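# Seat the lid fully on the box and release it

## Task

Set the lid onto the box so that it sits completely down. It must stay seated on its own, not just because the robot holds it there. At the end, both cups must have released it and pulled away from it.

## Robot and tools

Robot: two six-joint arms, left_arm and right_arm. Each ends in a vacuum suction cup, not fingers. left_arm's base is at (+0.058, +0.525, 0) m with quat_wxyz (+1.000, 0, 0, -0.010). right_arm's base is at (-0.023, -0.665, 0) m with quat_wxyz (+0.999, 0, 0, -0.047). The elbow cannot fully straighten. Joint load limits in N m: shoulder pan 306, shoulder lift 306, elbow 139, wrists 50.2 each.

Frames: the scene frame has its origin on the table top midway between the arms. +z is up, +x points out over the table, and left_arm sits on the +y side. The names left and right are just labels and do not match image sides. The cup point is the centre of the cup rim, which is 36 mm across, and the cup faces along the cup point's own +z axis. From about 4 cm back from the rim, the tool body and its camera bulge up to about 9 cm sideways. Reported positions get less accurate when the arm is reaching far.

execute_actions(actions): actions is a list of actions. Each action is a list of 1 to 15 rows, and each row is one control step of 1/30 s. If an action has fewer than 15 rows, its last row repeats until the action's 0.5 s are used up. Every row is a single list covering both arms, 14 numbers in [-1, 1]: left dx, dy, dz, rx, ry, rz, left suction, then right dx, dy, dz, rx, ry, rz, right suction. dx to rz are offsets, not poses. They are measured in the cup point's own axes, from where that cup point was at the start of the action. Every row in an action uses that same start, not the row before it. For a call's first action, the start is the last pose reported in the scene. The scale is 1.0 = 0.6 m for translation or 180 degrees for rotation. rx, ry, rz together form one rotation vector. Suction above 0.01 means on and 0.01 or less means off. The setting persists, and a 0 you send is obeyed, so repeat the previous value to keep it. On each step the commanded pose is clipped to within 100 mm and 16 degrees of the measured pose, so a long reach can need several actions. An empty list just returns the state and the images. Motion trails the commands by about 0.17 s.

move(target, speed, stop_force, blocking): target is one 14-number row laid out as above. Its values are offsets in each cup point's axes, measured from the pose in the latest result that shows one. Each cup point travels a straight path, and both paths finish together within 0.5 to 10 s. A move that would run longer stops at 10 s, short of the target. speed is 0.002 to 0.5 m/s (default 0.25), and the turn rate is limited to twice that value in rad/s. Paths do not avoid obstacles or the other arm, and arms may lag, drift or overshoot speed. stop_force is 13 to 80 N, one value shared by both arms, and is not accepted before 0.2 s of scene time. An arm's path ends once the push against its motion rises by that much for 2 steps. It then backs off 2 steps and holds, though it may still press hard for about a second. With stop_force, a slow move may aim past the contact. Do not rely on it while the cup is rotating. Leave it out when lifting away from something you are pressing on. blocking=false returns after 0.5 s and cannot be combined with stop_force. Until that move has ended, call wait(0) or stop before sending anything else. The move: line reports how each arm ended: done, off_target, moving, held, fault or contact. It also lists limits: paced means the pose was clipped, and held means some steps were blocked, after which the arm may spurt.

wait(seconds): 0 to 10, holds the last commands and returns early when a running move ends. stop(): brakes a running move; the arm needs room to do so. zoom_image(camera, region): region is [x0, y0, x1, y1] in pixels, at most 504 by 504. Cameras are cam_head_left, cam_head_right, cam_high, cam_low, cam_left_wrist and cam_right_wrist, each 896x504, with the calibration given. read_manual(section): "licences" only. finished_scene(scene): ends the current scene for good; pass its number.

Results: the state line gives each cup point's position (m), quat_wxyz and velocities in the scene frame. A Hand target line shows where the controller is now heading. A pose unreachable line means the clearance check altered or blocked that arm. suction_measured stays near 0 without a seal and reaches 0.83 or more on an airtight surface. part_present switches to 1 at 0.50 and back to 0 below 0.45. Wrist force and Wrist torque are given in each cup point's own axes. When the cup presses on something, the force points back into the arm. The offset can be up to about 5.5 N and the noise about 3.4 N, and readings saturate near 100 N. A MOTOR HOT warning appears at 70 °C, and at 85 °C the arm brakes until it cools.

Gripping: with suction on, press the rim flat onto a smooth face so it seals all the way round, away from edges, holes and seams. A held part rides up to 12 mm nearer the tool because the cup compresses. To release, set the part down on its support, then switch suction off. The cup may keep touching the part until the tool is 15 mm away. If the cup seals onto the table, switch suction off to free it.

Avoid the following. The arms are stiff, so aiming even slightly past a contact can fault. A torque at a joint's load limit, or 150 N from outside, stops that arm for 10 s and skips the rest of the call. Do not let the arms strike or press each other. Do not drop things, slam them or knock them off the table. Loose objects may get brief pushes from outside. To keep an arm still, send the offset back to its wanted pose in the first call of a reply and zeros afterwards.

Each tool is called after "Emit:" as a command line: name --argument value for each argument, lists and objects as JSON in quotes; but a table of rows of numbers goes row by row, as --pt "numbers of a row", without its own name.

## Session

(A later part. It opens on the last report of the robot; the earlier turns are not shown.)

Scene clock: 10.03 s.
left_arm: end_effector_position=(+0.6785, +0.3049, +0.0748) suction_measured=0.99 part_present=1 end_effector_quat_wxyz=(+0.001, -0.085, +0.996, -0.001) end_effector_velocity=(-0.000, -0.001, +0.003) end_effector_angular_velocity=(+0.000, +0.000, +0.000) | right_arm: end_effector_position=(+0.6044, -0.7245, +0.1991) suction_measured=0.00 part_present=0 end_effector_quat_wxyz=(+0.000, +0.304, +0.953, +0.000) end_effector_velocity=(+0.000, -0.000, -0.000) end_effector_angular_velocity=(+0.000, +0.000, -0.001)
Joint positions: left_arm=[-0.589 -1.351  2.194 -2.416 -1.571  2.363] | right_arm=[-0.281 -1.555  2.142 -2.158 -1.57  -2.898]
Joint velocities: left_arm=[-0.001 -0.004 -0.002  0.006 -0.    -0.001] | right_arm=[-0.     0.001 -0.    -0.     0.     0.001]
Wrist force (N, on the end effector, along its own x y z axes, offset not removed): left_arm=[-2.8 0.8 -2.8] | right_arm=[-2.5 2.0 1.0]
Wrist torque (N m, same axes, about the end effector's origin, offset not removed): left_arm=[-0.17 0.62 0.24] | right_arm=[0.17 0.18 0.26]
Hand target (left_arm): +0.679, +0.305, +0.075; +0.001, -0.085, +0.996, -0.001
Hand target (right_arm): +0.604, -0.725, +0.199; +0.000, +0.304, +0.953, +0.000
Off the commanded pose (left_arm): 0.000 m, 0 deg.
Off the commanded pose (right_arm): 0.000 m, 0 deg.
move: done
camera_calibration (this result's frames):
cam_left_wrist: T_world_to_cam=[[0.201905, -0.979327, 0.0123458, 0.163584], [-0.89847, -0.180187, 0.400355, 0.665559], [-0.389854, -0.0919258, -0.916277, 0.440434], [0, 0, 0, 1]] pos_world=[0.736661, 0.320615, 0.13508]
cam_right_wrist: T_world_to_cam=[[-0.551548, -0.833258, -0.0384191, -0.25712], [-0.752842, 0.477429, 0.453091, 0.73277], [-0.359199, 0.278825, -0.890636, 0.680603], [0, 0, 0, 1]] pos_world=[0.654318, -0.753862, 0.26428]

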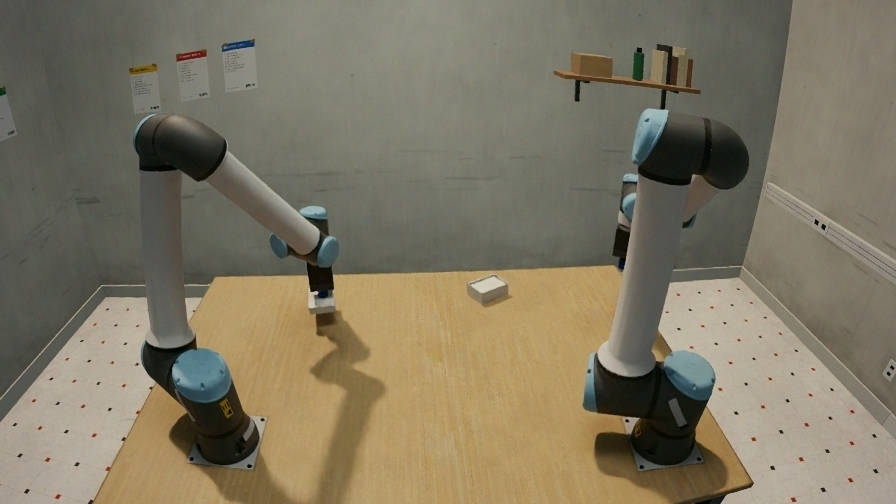

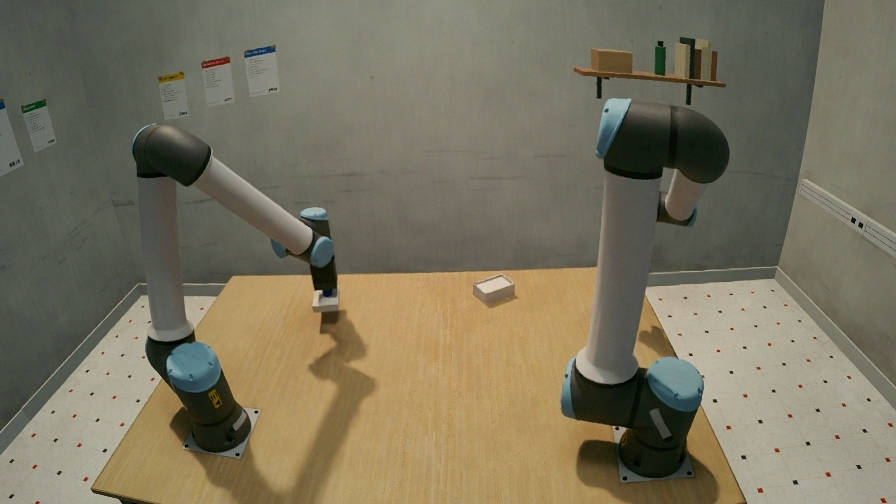

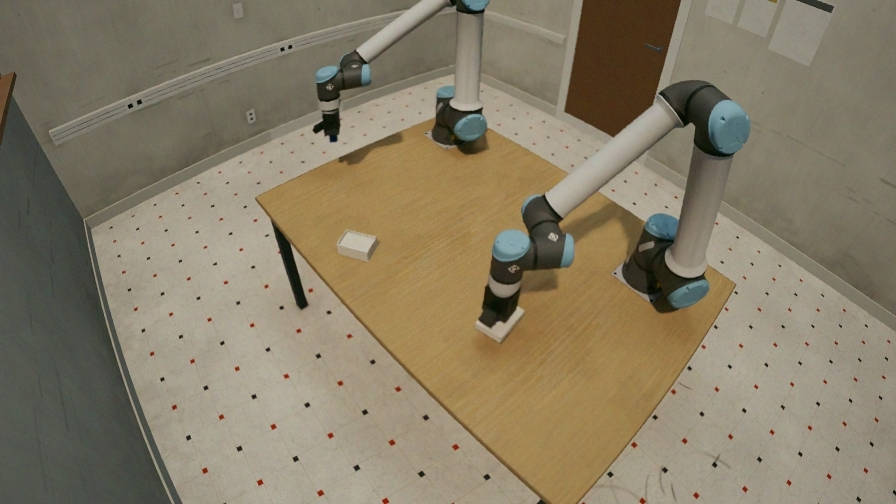

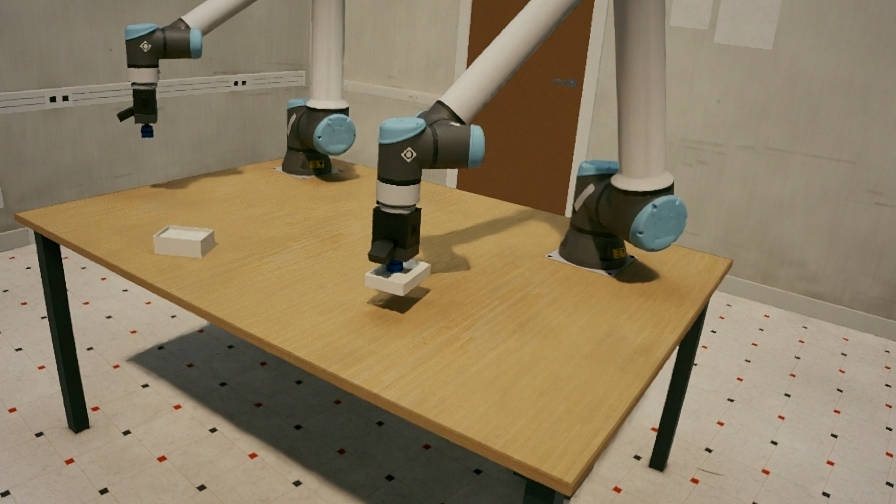

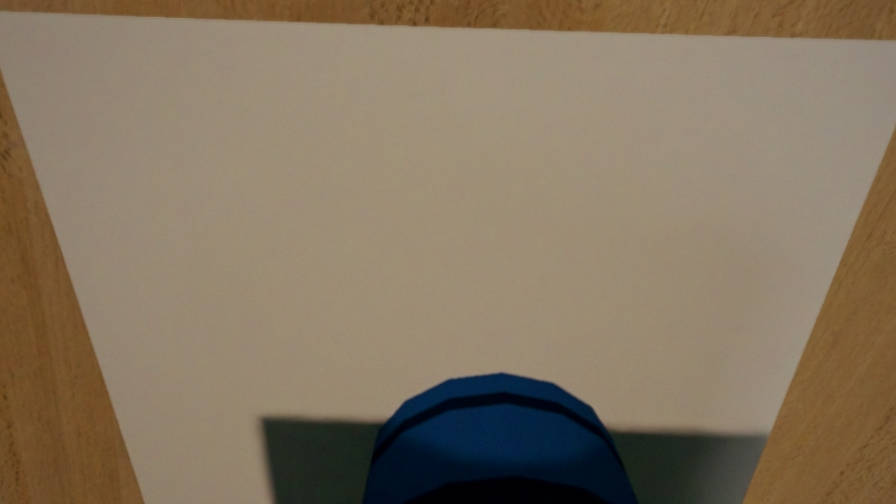

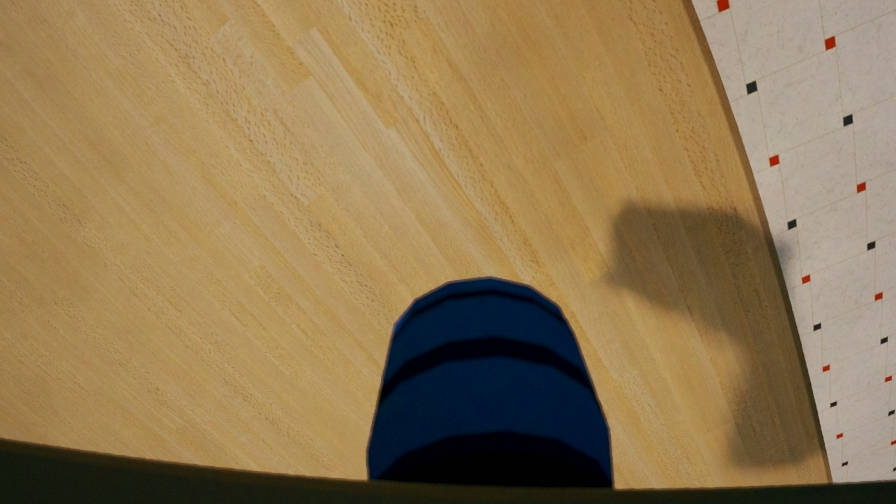

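Emit:
move --target '[-0.0163,-1,0,0,0,0.3885,1,0,0,0,0,0,0,0]' --speed 0.4

Emit:
move --target '[-0.0061,-0.0022,0.01,0,0,0,1,0,0,0,0,0,0,0]' --speed 0.05

Emit:
zoom_image --camera "cam_low" --region '[140, 195, 230, 265]'

Emit:
zoom_image --camera "cam_head_right" --region '[460, 255, 530, 315]'

Emit:
zoom_image --camera "cam_high" --region '[325, 210, 395, 270]'

Scene clock: 12.77 s.
left_arm: end_effector_position=(+0.7886, -0.2848, +0.0757) suction_measured=0.99 part_present=1 end_effector_quat_wxyz=(+0.002, +0.501, +0.865, -0.001) end_effector_velocity=(+0.001, -0.002, -0.000) end_effector_angular_velocity=(+0.002, +0.001, -0.003) | right_arm: end_effector_position=(+0.6044, -0.7245, +0.1991) suction_measured=0.00 part_present=0 end_effector_quat_wxyz=(+0.000, +0.304, +0.953, +0.000) end_effector_velocity=(-0.000, -0.000, -0.000) end_effector_angular_velocity=(-0.000, +0.000, -0.001)
Joint positions: left_arm=[-0.978 -0.764  1.219 -2.03  -1.57   3.194] | right_arm=[-0.281 -1.555  2.142 -2.158 -1.57  -2.898]
Joint velocities: left_arm=[-0.     0.004 -0.008  0.006 -0.     0.003] | right_arm=[ 0.     0.     0.     0.    -0.     0.001]
Wrist force (N, on the end effector, along its own x y z axes, offset not removed): left_arm=[-2.7 -1.0 -0.2] | right_arm=[-2.6 1.8 1.4]
Wrist torque (N m, same axes, about the end effector's origin, offset not removed): left_arm=[-0.25 0.59 0.12] | right_arm=[0.22 0.28 0.42]
Hand target (left_arm): +0.789, -0.285, +0.076; +0.001, +0.502, +0.865, -0.000
Hand target (right_arm): +0.604, -0.725, +0.199; +0.000, +0.304, +0.953, +0.000
Off the commanded pose (left_arm): 0.001 m, 0 deg.
Off the commanded pose (right_arm): 0.000 m, 0 deg.
move: done
camera_calibration (this result's frames):
cam_left_wrist: T_world_to_cam=[[-0.850397, -0.526049, 0.00985482, 0.522891], [-0.478928, 0.781706, 0.399454, 0.601022], [-0.217836, 0.334975, -0.9167, 0.415869], [0, 0, 0, 1]] pos_world=[0.823102, -0.334062, 0.135994]
cam_right_wrist: T_world_to_cam=[[-0.551548, -0.833258, -0.038419, -0.257121], [-0.752842, 0.477428, 0.453091, 0.73277], [-0.359199, 0.278825, -0.890636, 0.680603], [0, 0, 0, 1]] pos_world=[0.654318, -0.753862, 0.26428]

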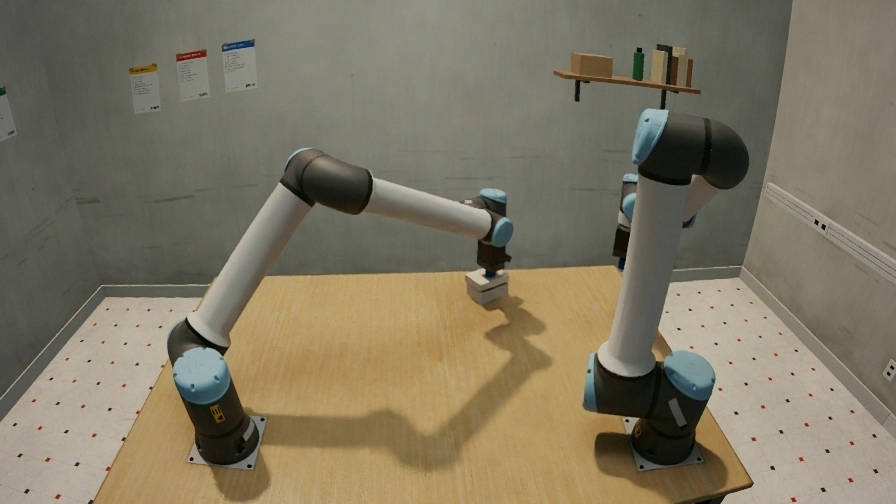

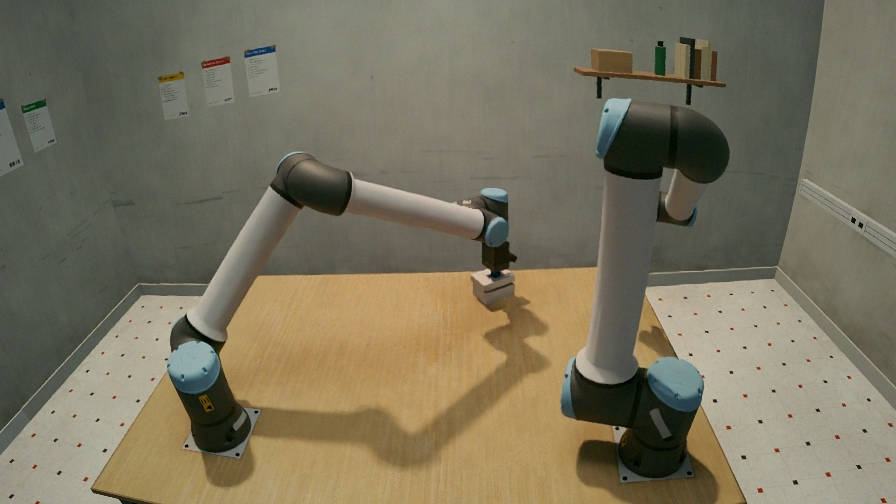

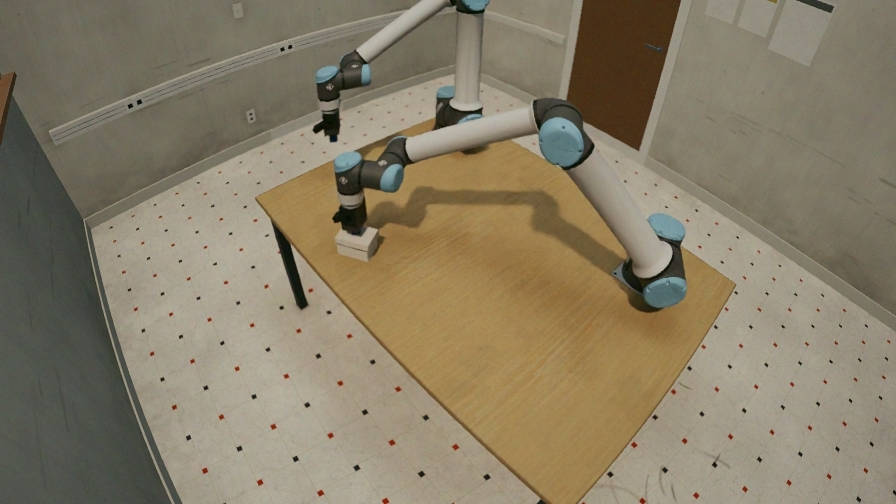

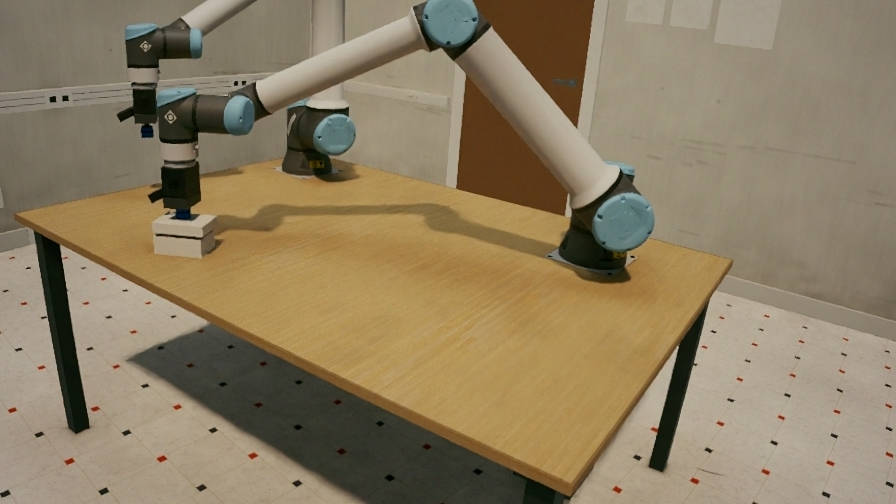

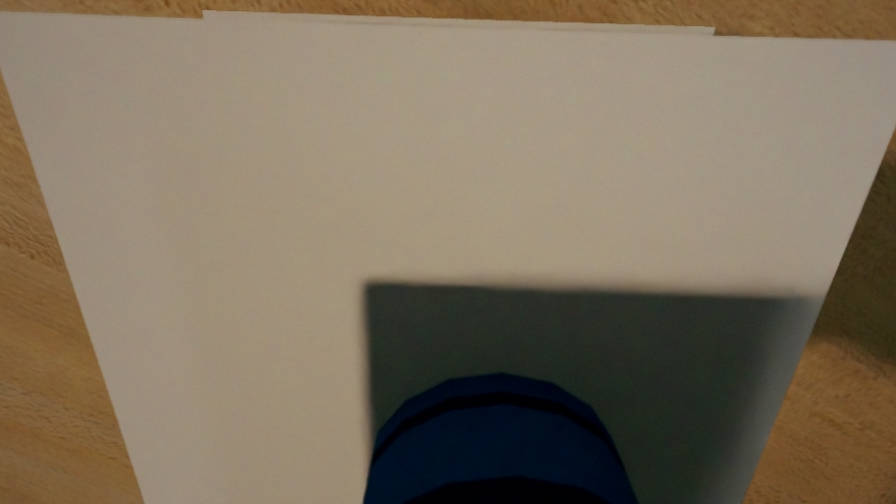

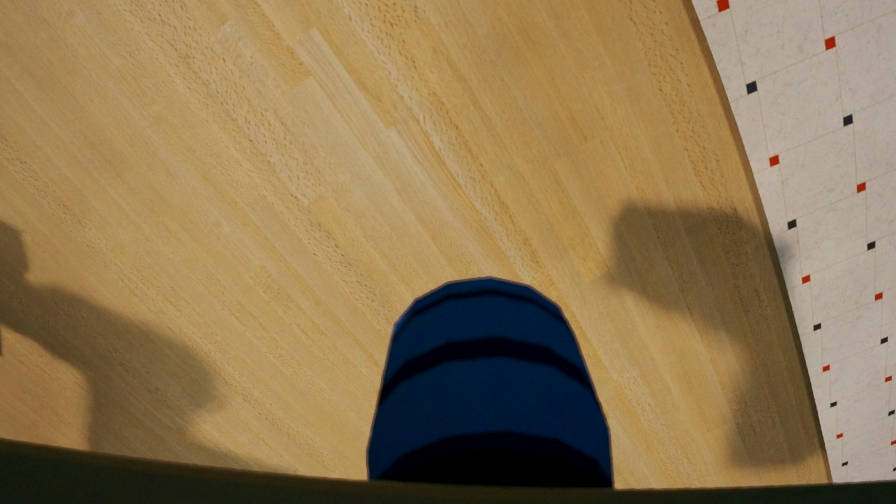

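Scene clock: 13.50 s.
left_arm: end_effector_position=(+0.7892, -0.2885, +0.0699) suction_measured=0.99 part_present=1 end_effector_quat_wxyz=(+0.002, +0.501, +0.865, -0.001) end_effector_velocity=(+0.000, -0.001, -0.002) end_effector_angular_velocity=(-0.000, -0.000, -0.000) | right_arm: end_effector_position=(+0.6044, -0.7245, +0.1991) suction_measured=0.00 part_present=0 end_effector_quat_wxyz=(+0.000, +0.304, +0.953, +0.000) end_effector_velocity=(+0.000, +0.000, -0.000) end_effector_angular_velocity=(+0.001, +0.000, +0.001)
Joint positions: left_arm=[-0.979 -0.754  1.213 -2.033 -1.57   3.193] | right_arm=[-0.281 -1.555  2.142 -2.158 -1.57  -2.898]
Joint velocities: left_arm=[-0.001  0.004 -0.002 -0.001  0.    -0.   ] | right_arm=[ 0.     0.001 -0.    -0.     0.    -0.   ]
Wrist force (N, on the end effector, along its own x y z axes, offset not removed): left_arm=[-1.0 1.8 -0.2] | right_arm=[-3.6 -0.9 1.6]
Wrist torque (N m, same axes, about the end effector's origin, offset not removed): left_arm=[0.14 0.35 0.23] | right_arm=[-0.13 0.45 0.17]
Hand target (left_arm): +0.789, -0.289, +0.070; +0.002, +0.501, +0.865, -0.001
Hand target (right_arm): +0.604, -0.725, +0.199; +0.000, +0.304, +0.953, +0.000
Off the commanded pose (left_arm): 0.000 m, 0 deg.
Off the commanded pose (right_arm): 0.000 m, 0 deg.
move: done
camera_calibration (this result's frames):
cam_left_wrist: T_world_to_cam=[[-0.850399, -0.526046, 0.00987365, 0.521551], [-0.47892, 0.781712, 0.399452, 0.606517], [-0.217848, 0.334964, -0.916701, 0.41197], [0, 0, 0, 1]] pos_world=[0.823746, -0.337758, 0.130229]
cam_right_wrist: T_world_to_cam=[[-0.551548, -0.833258, -0.0384188, -0.257121], [-0.752842, 0.477429, 0.453091, 0.73277], [-0.359199, 0.278825, -0.890636, 0.680603], [0, 0, 0, 1]] pos_world=[0.654318, -0.753862, 0.26428]

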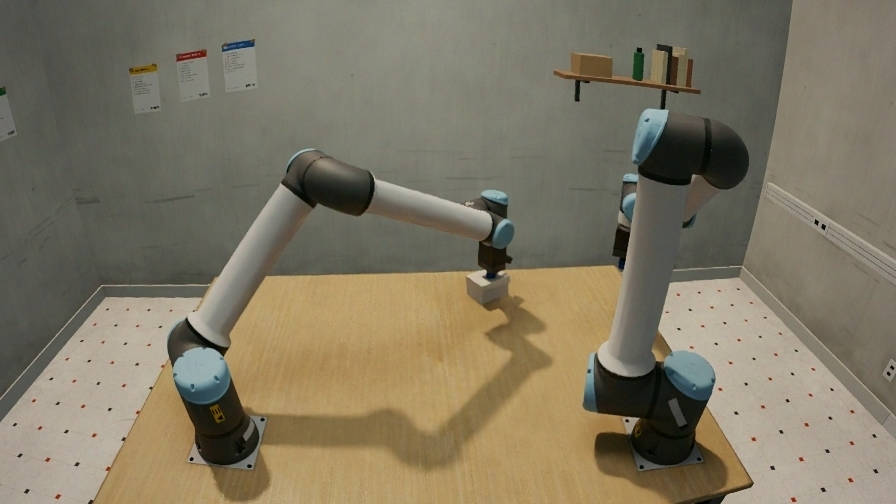

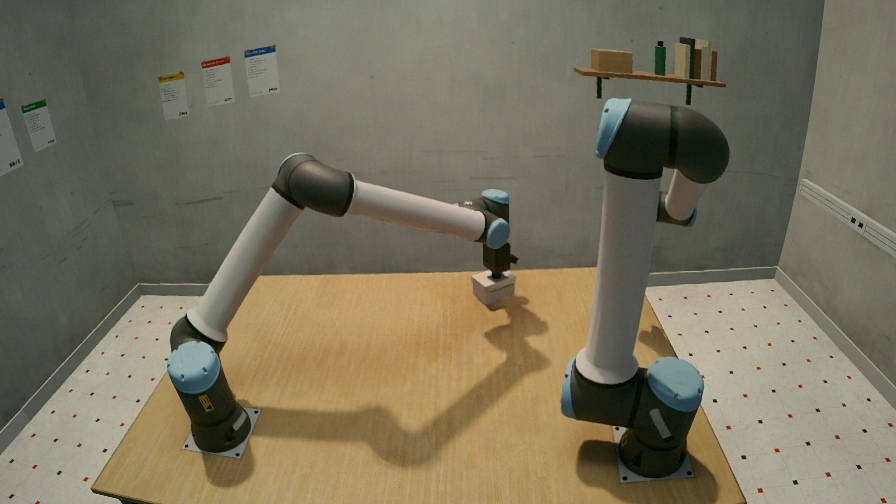

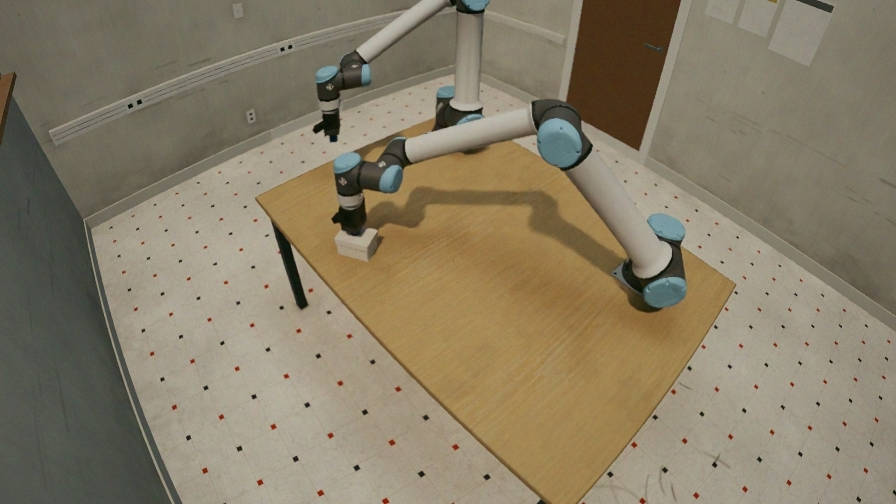

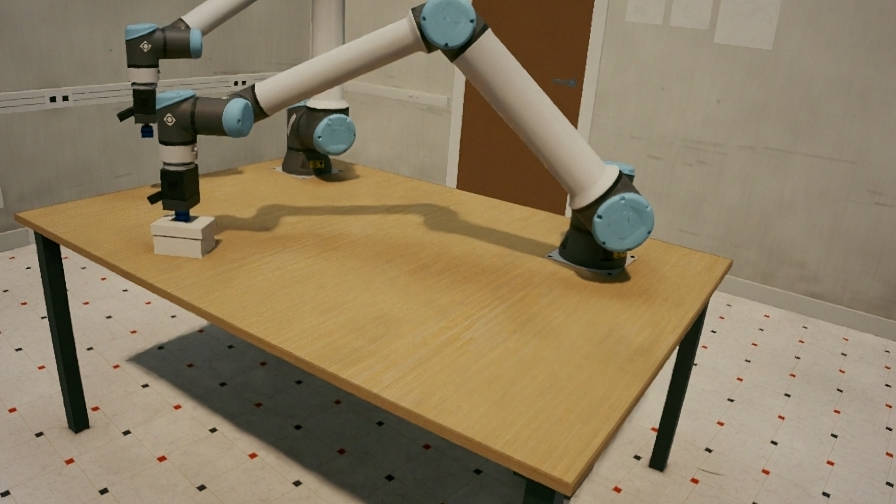

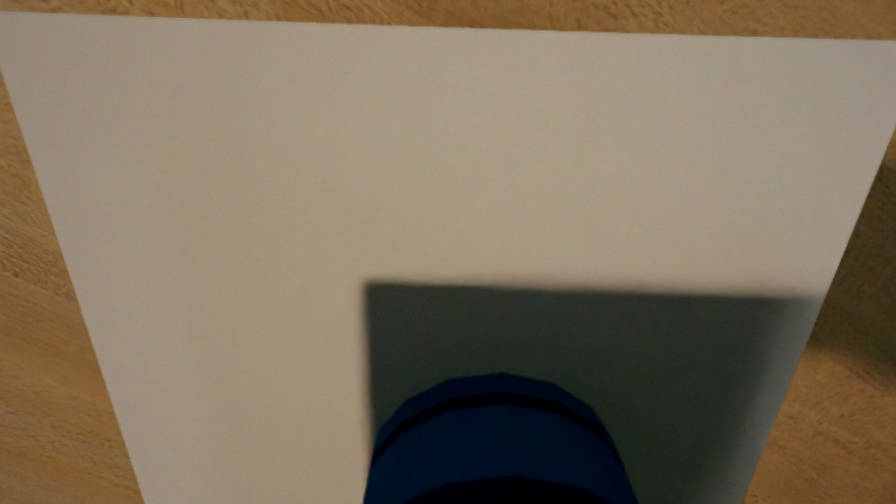

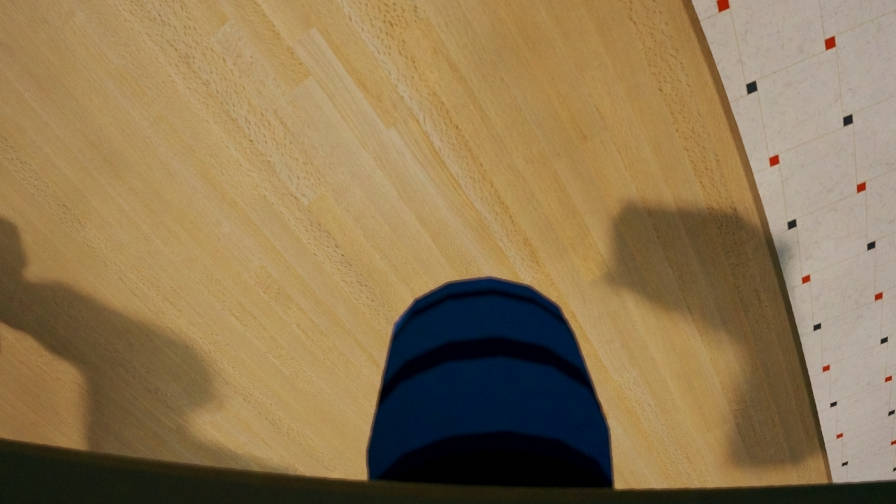

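Region (140, 195, 230, 265) of cam_low's 896x504 image, scaled by 5.600, with more detail than that image has.

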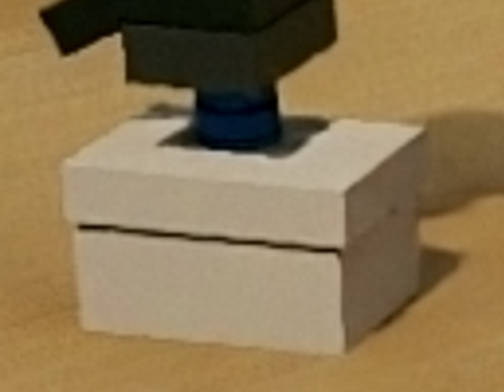

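Region (460, 255, 530, 315) of cam_head_right's 896x504 image, scaled by 7.200, with more detail than that image has; it fills the top 432 rows of this view, and the rest is white.

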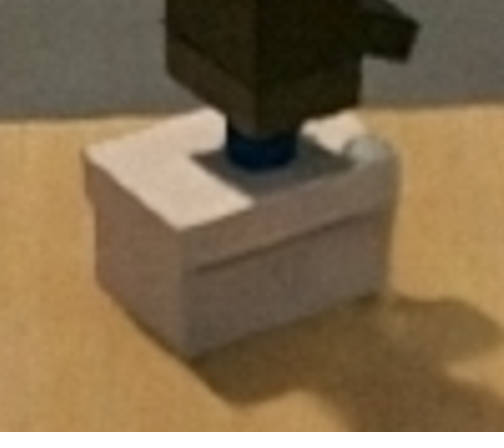

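Region (325, 210, 395, 270) of cam_high's 896x504 image, scaled by 7.200, with more detail than that image has; it fills the top 432 rows of this view, and the rest is white.

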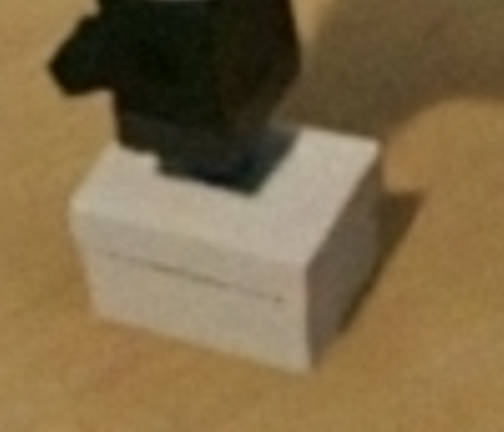

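Emit:
move --target '[0,0.0005,0.065,0,0,0,1,0,0,0,0,0,0,0]' --speed 0.01 --stop_force 13

Emit:
zoom_image --camera "cam_low" --region '[140, 195, 230, 265]'

Scene clock: 15.37 s.
left_arm: end_effector_position=(+0.7892, -0.2885, +0.0579) suction_measured=0.99 part_present=1 end_effector_quat_wxyz=(+0.001, +0.502, +0.865, -0.000) end_effector_velocity=(-0.001, +0.002, +0.002) end_effector_angular_velocity=(+0.004, +0.003, +0.000) | right_arm: end_effector_position=(+0.6044, -0.7245, +0.1991) suction_measured=0.00 part_present=0 end_effector_quat_wxyz=(+0.000, +0.304, +0.953, +0.000) end_effector_velocity=(+0.000, +0.000, -0.000) end_effector_angular_velocity=(+0.001, +0.000, -0.001)
Joint positions: left_arm=[-0.979 -0.745  1.219 -2.048 -1.57   3.193] | right_arm=[-0.281 -1.555  2.142 -2.158 -1.57  -2.898]
Joint velocities: left_arm=[ 0.    -0.002  0.     0.007 -0.     0.   ] | right_arm=[-0.     0.001 -0.     0.     0.001  0.001]
Wrist force (N, on the end effector, along its own x y z axes, offset not removed): left_arm=[-4.9 -0.1 -3.7] | right_arm=[-0.6 1.9 1.9]
Wrist torque (N m, same axes, about the end effector's origin, offset not removed): left_arm=[-0.15 0.52 0.25] | right_arm=[0.31 -0.07 0.35]
Hand target (left_arm): +0.789, -0.289, +0.059; +0.002, +0.501, +0.865, -0.001
Hand target (right_arm): +0.604, -0.725, +0.199; +0.000, +0.304, +0.953, +0.000
Off the commanded pose (left_arm): 0.027 m, 0 deg.
Off the commanded pose (right_arm): 0.000 m, 0 deg.
move: contact (left_arm)
camera_calibration (this result's frames):
cam_left_wrist: T_world_to_cam=[[-0.85043, -0.525995, 0.00987945, 0.521656], [-0.478799, 0.781631, 0.399755, 0.611186], [-0.217992, 0.335234, -0.916569, 0.401121], [0, 0, 0, 1]] pos_world=[0.823708, -0.337803, 0.118177]

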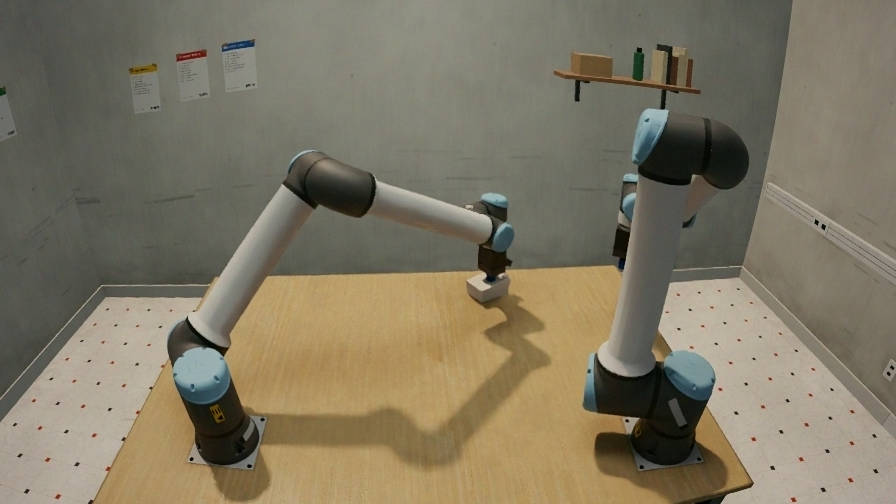

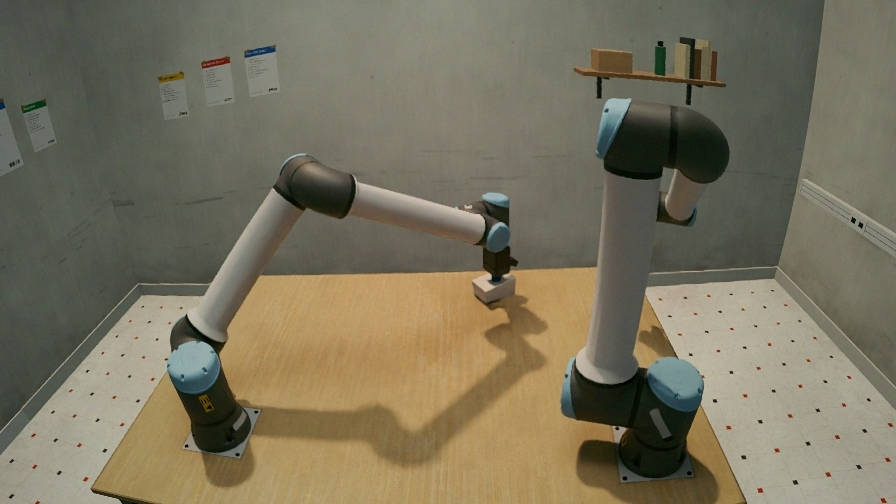

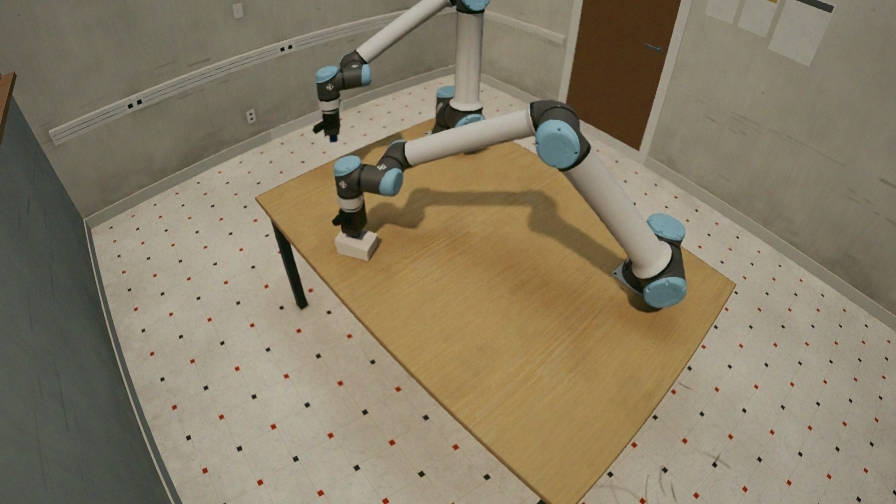

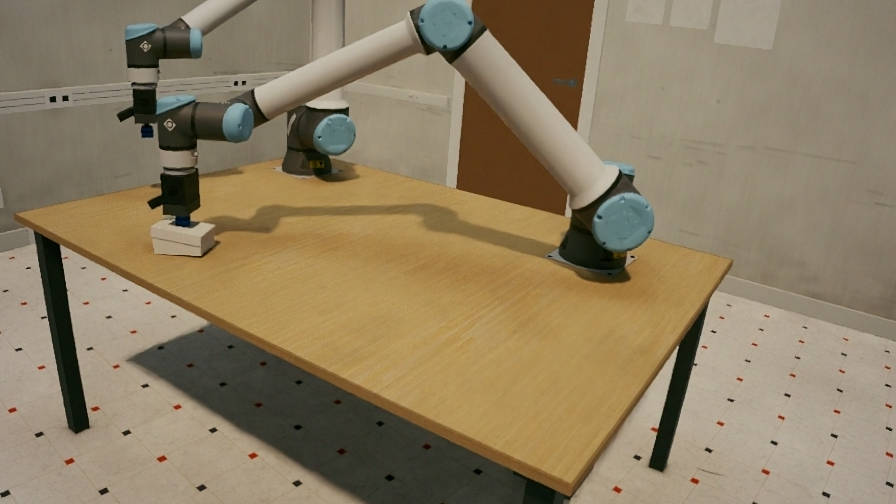

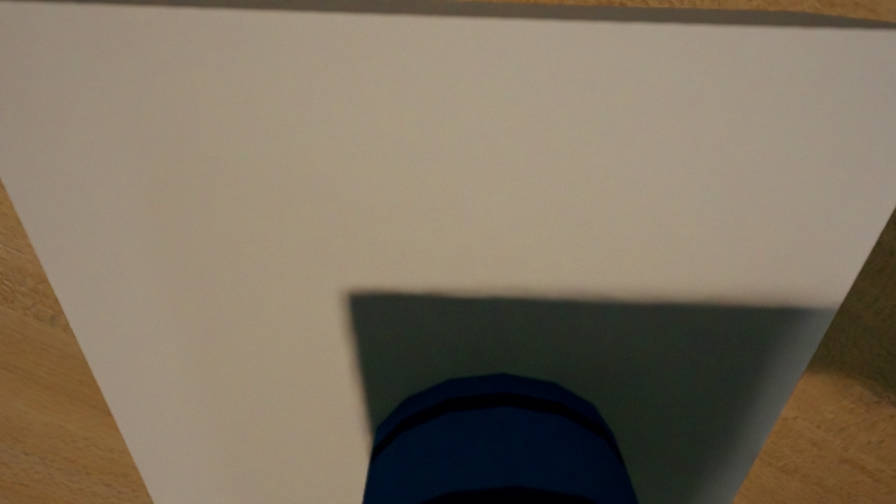

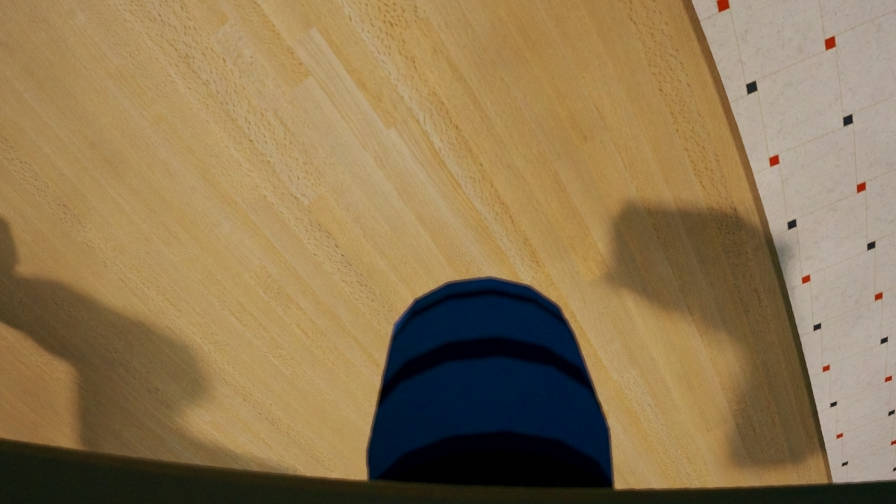

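Region (140, 195, 230, 265) of cam_low's 896x504 image, scaled by 5.600, with more detail than that image has.

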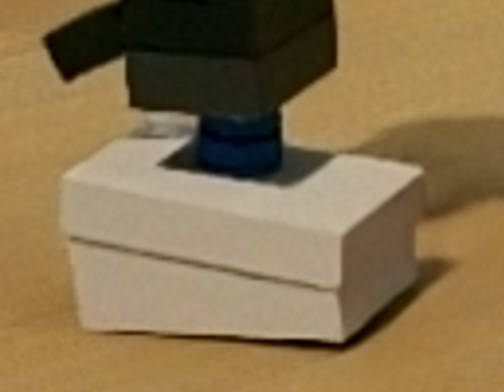

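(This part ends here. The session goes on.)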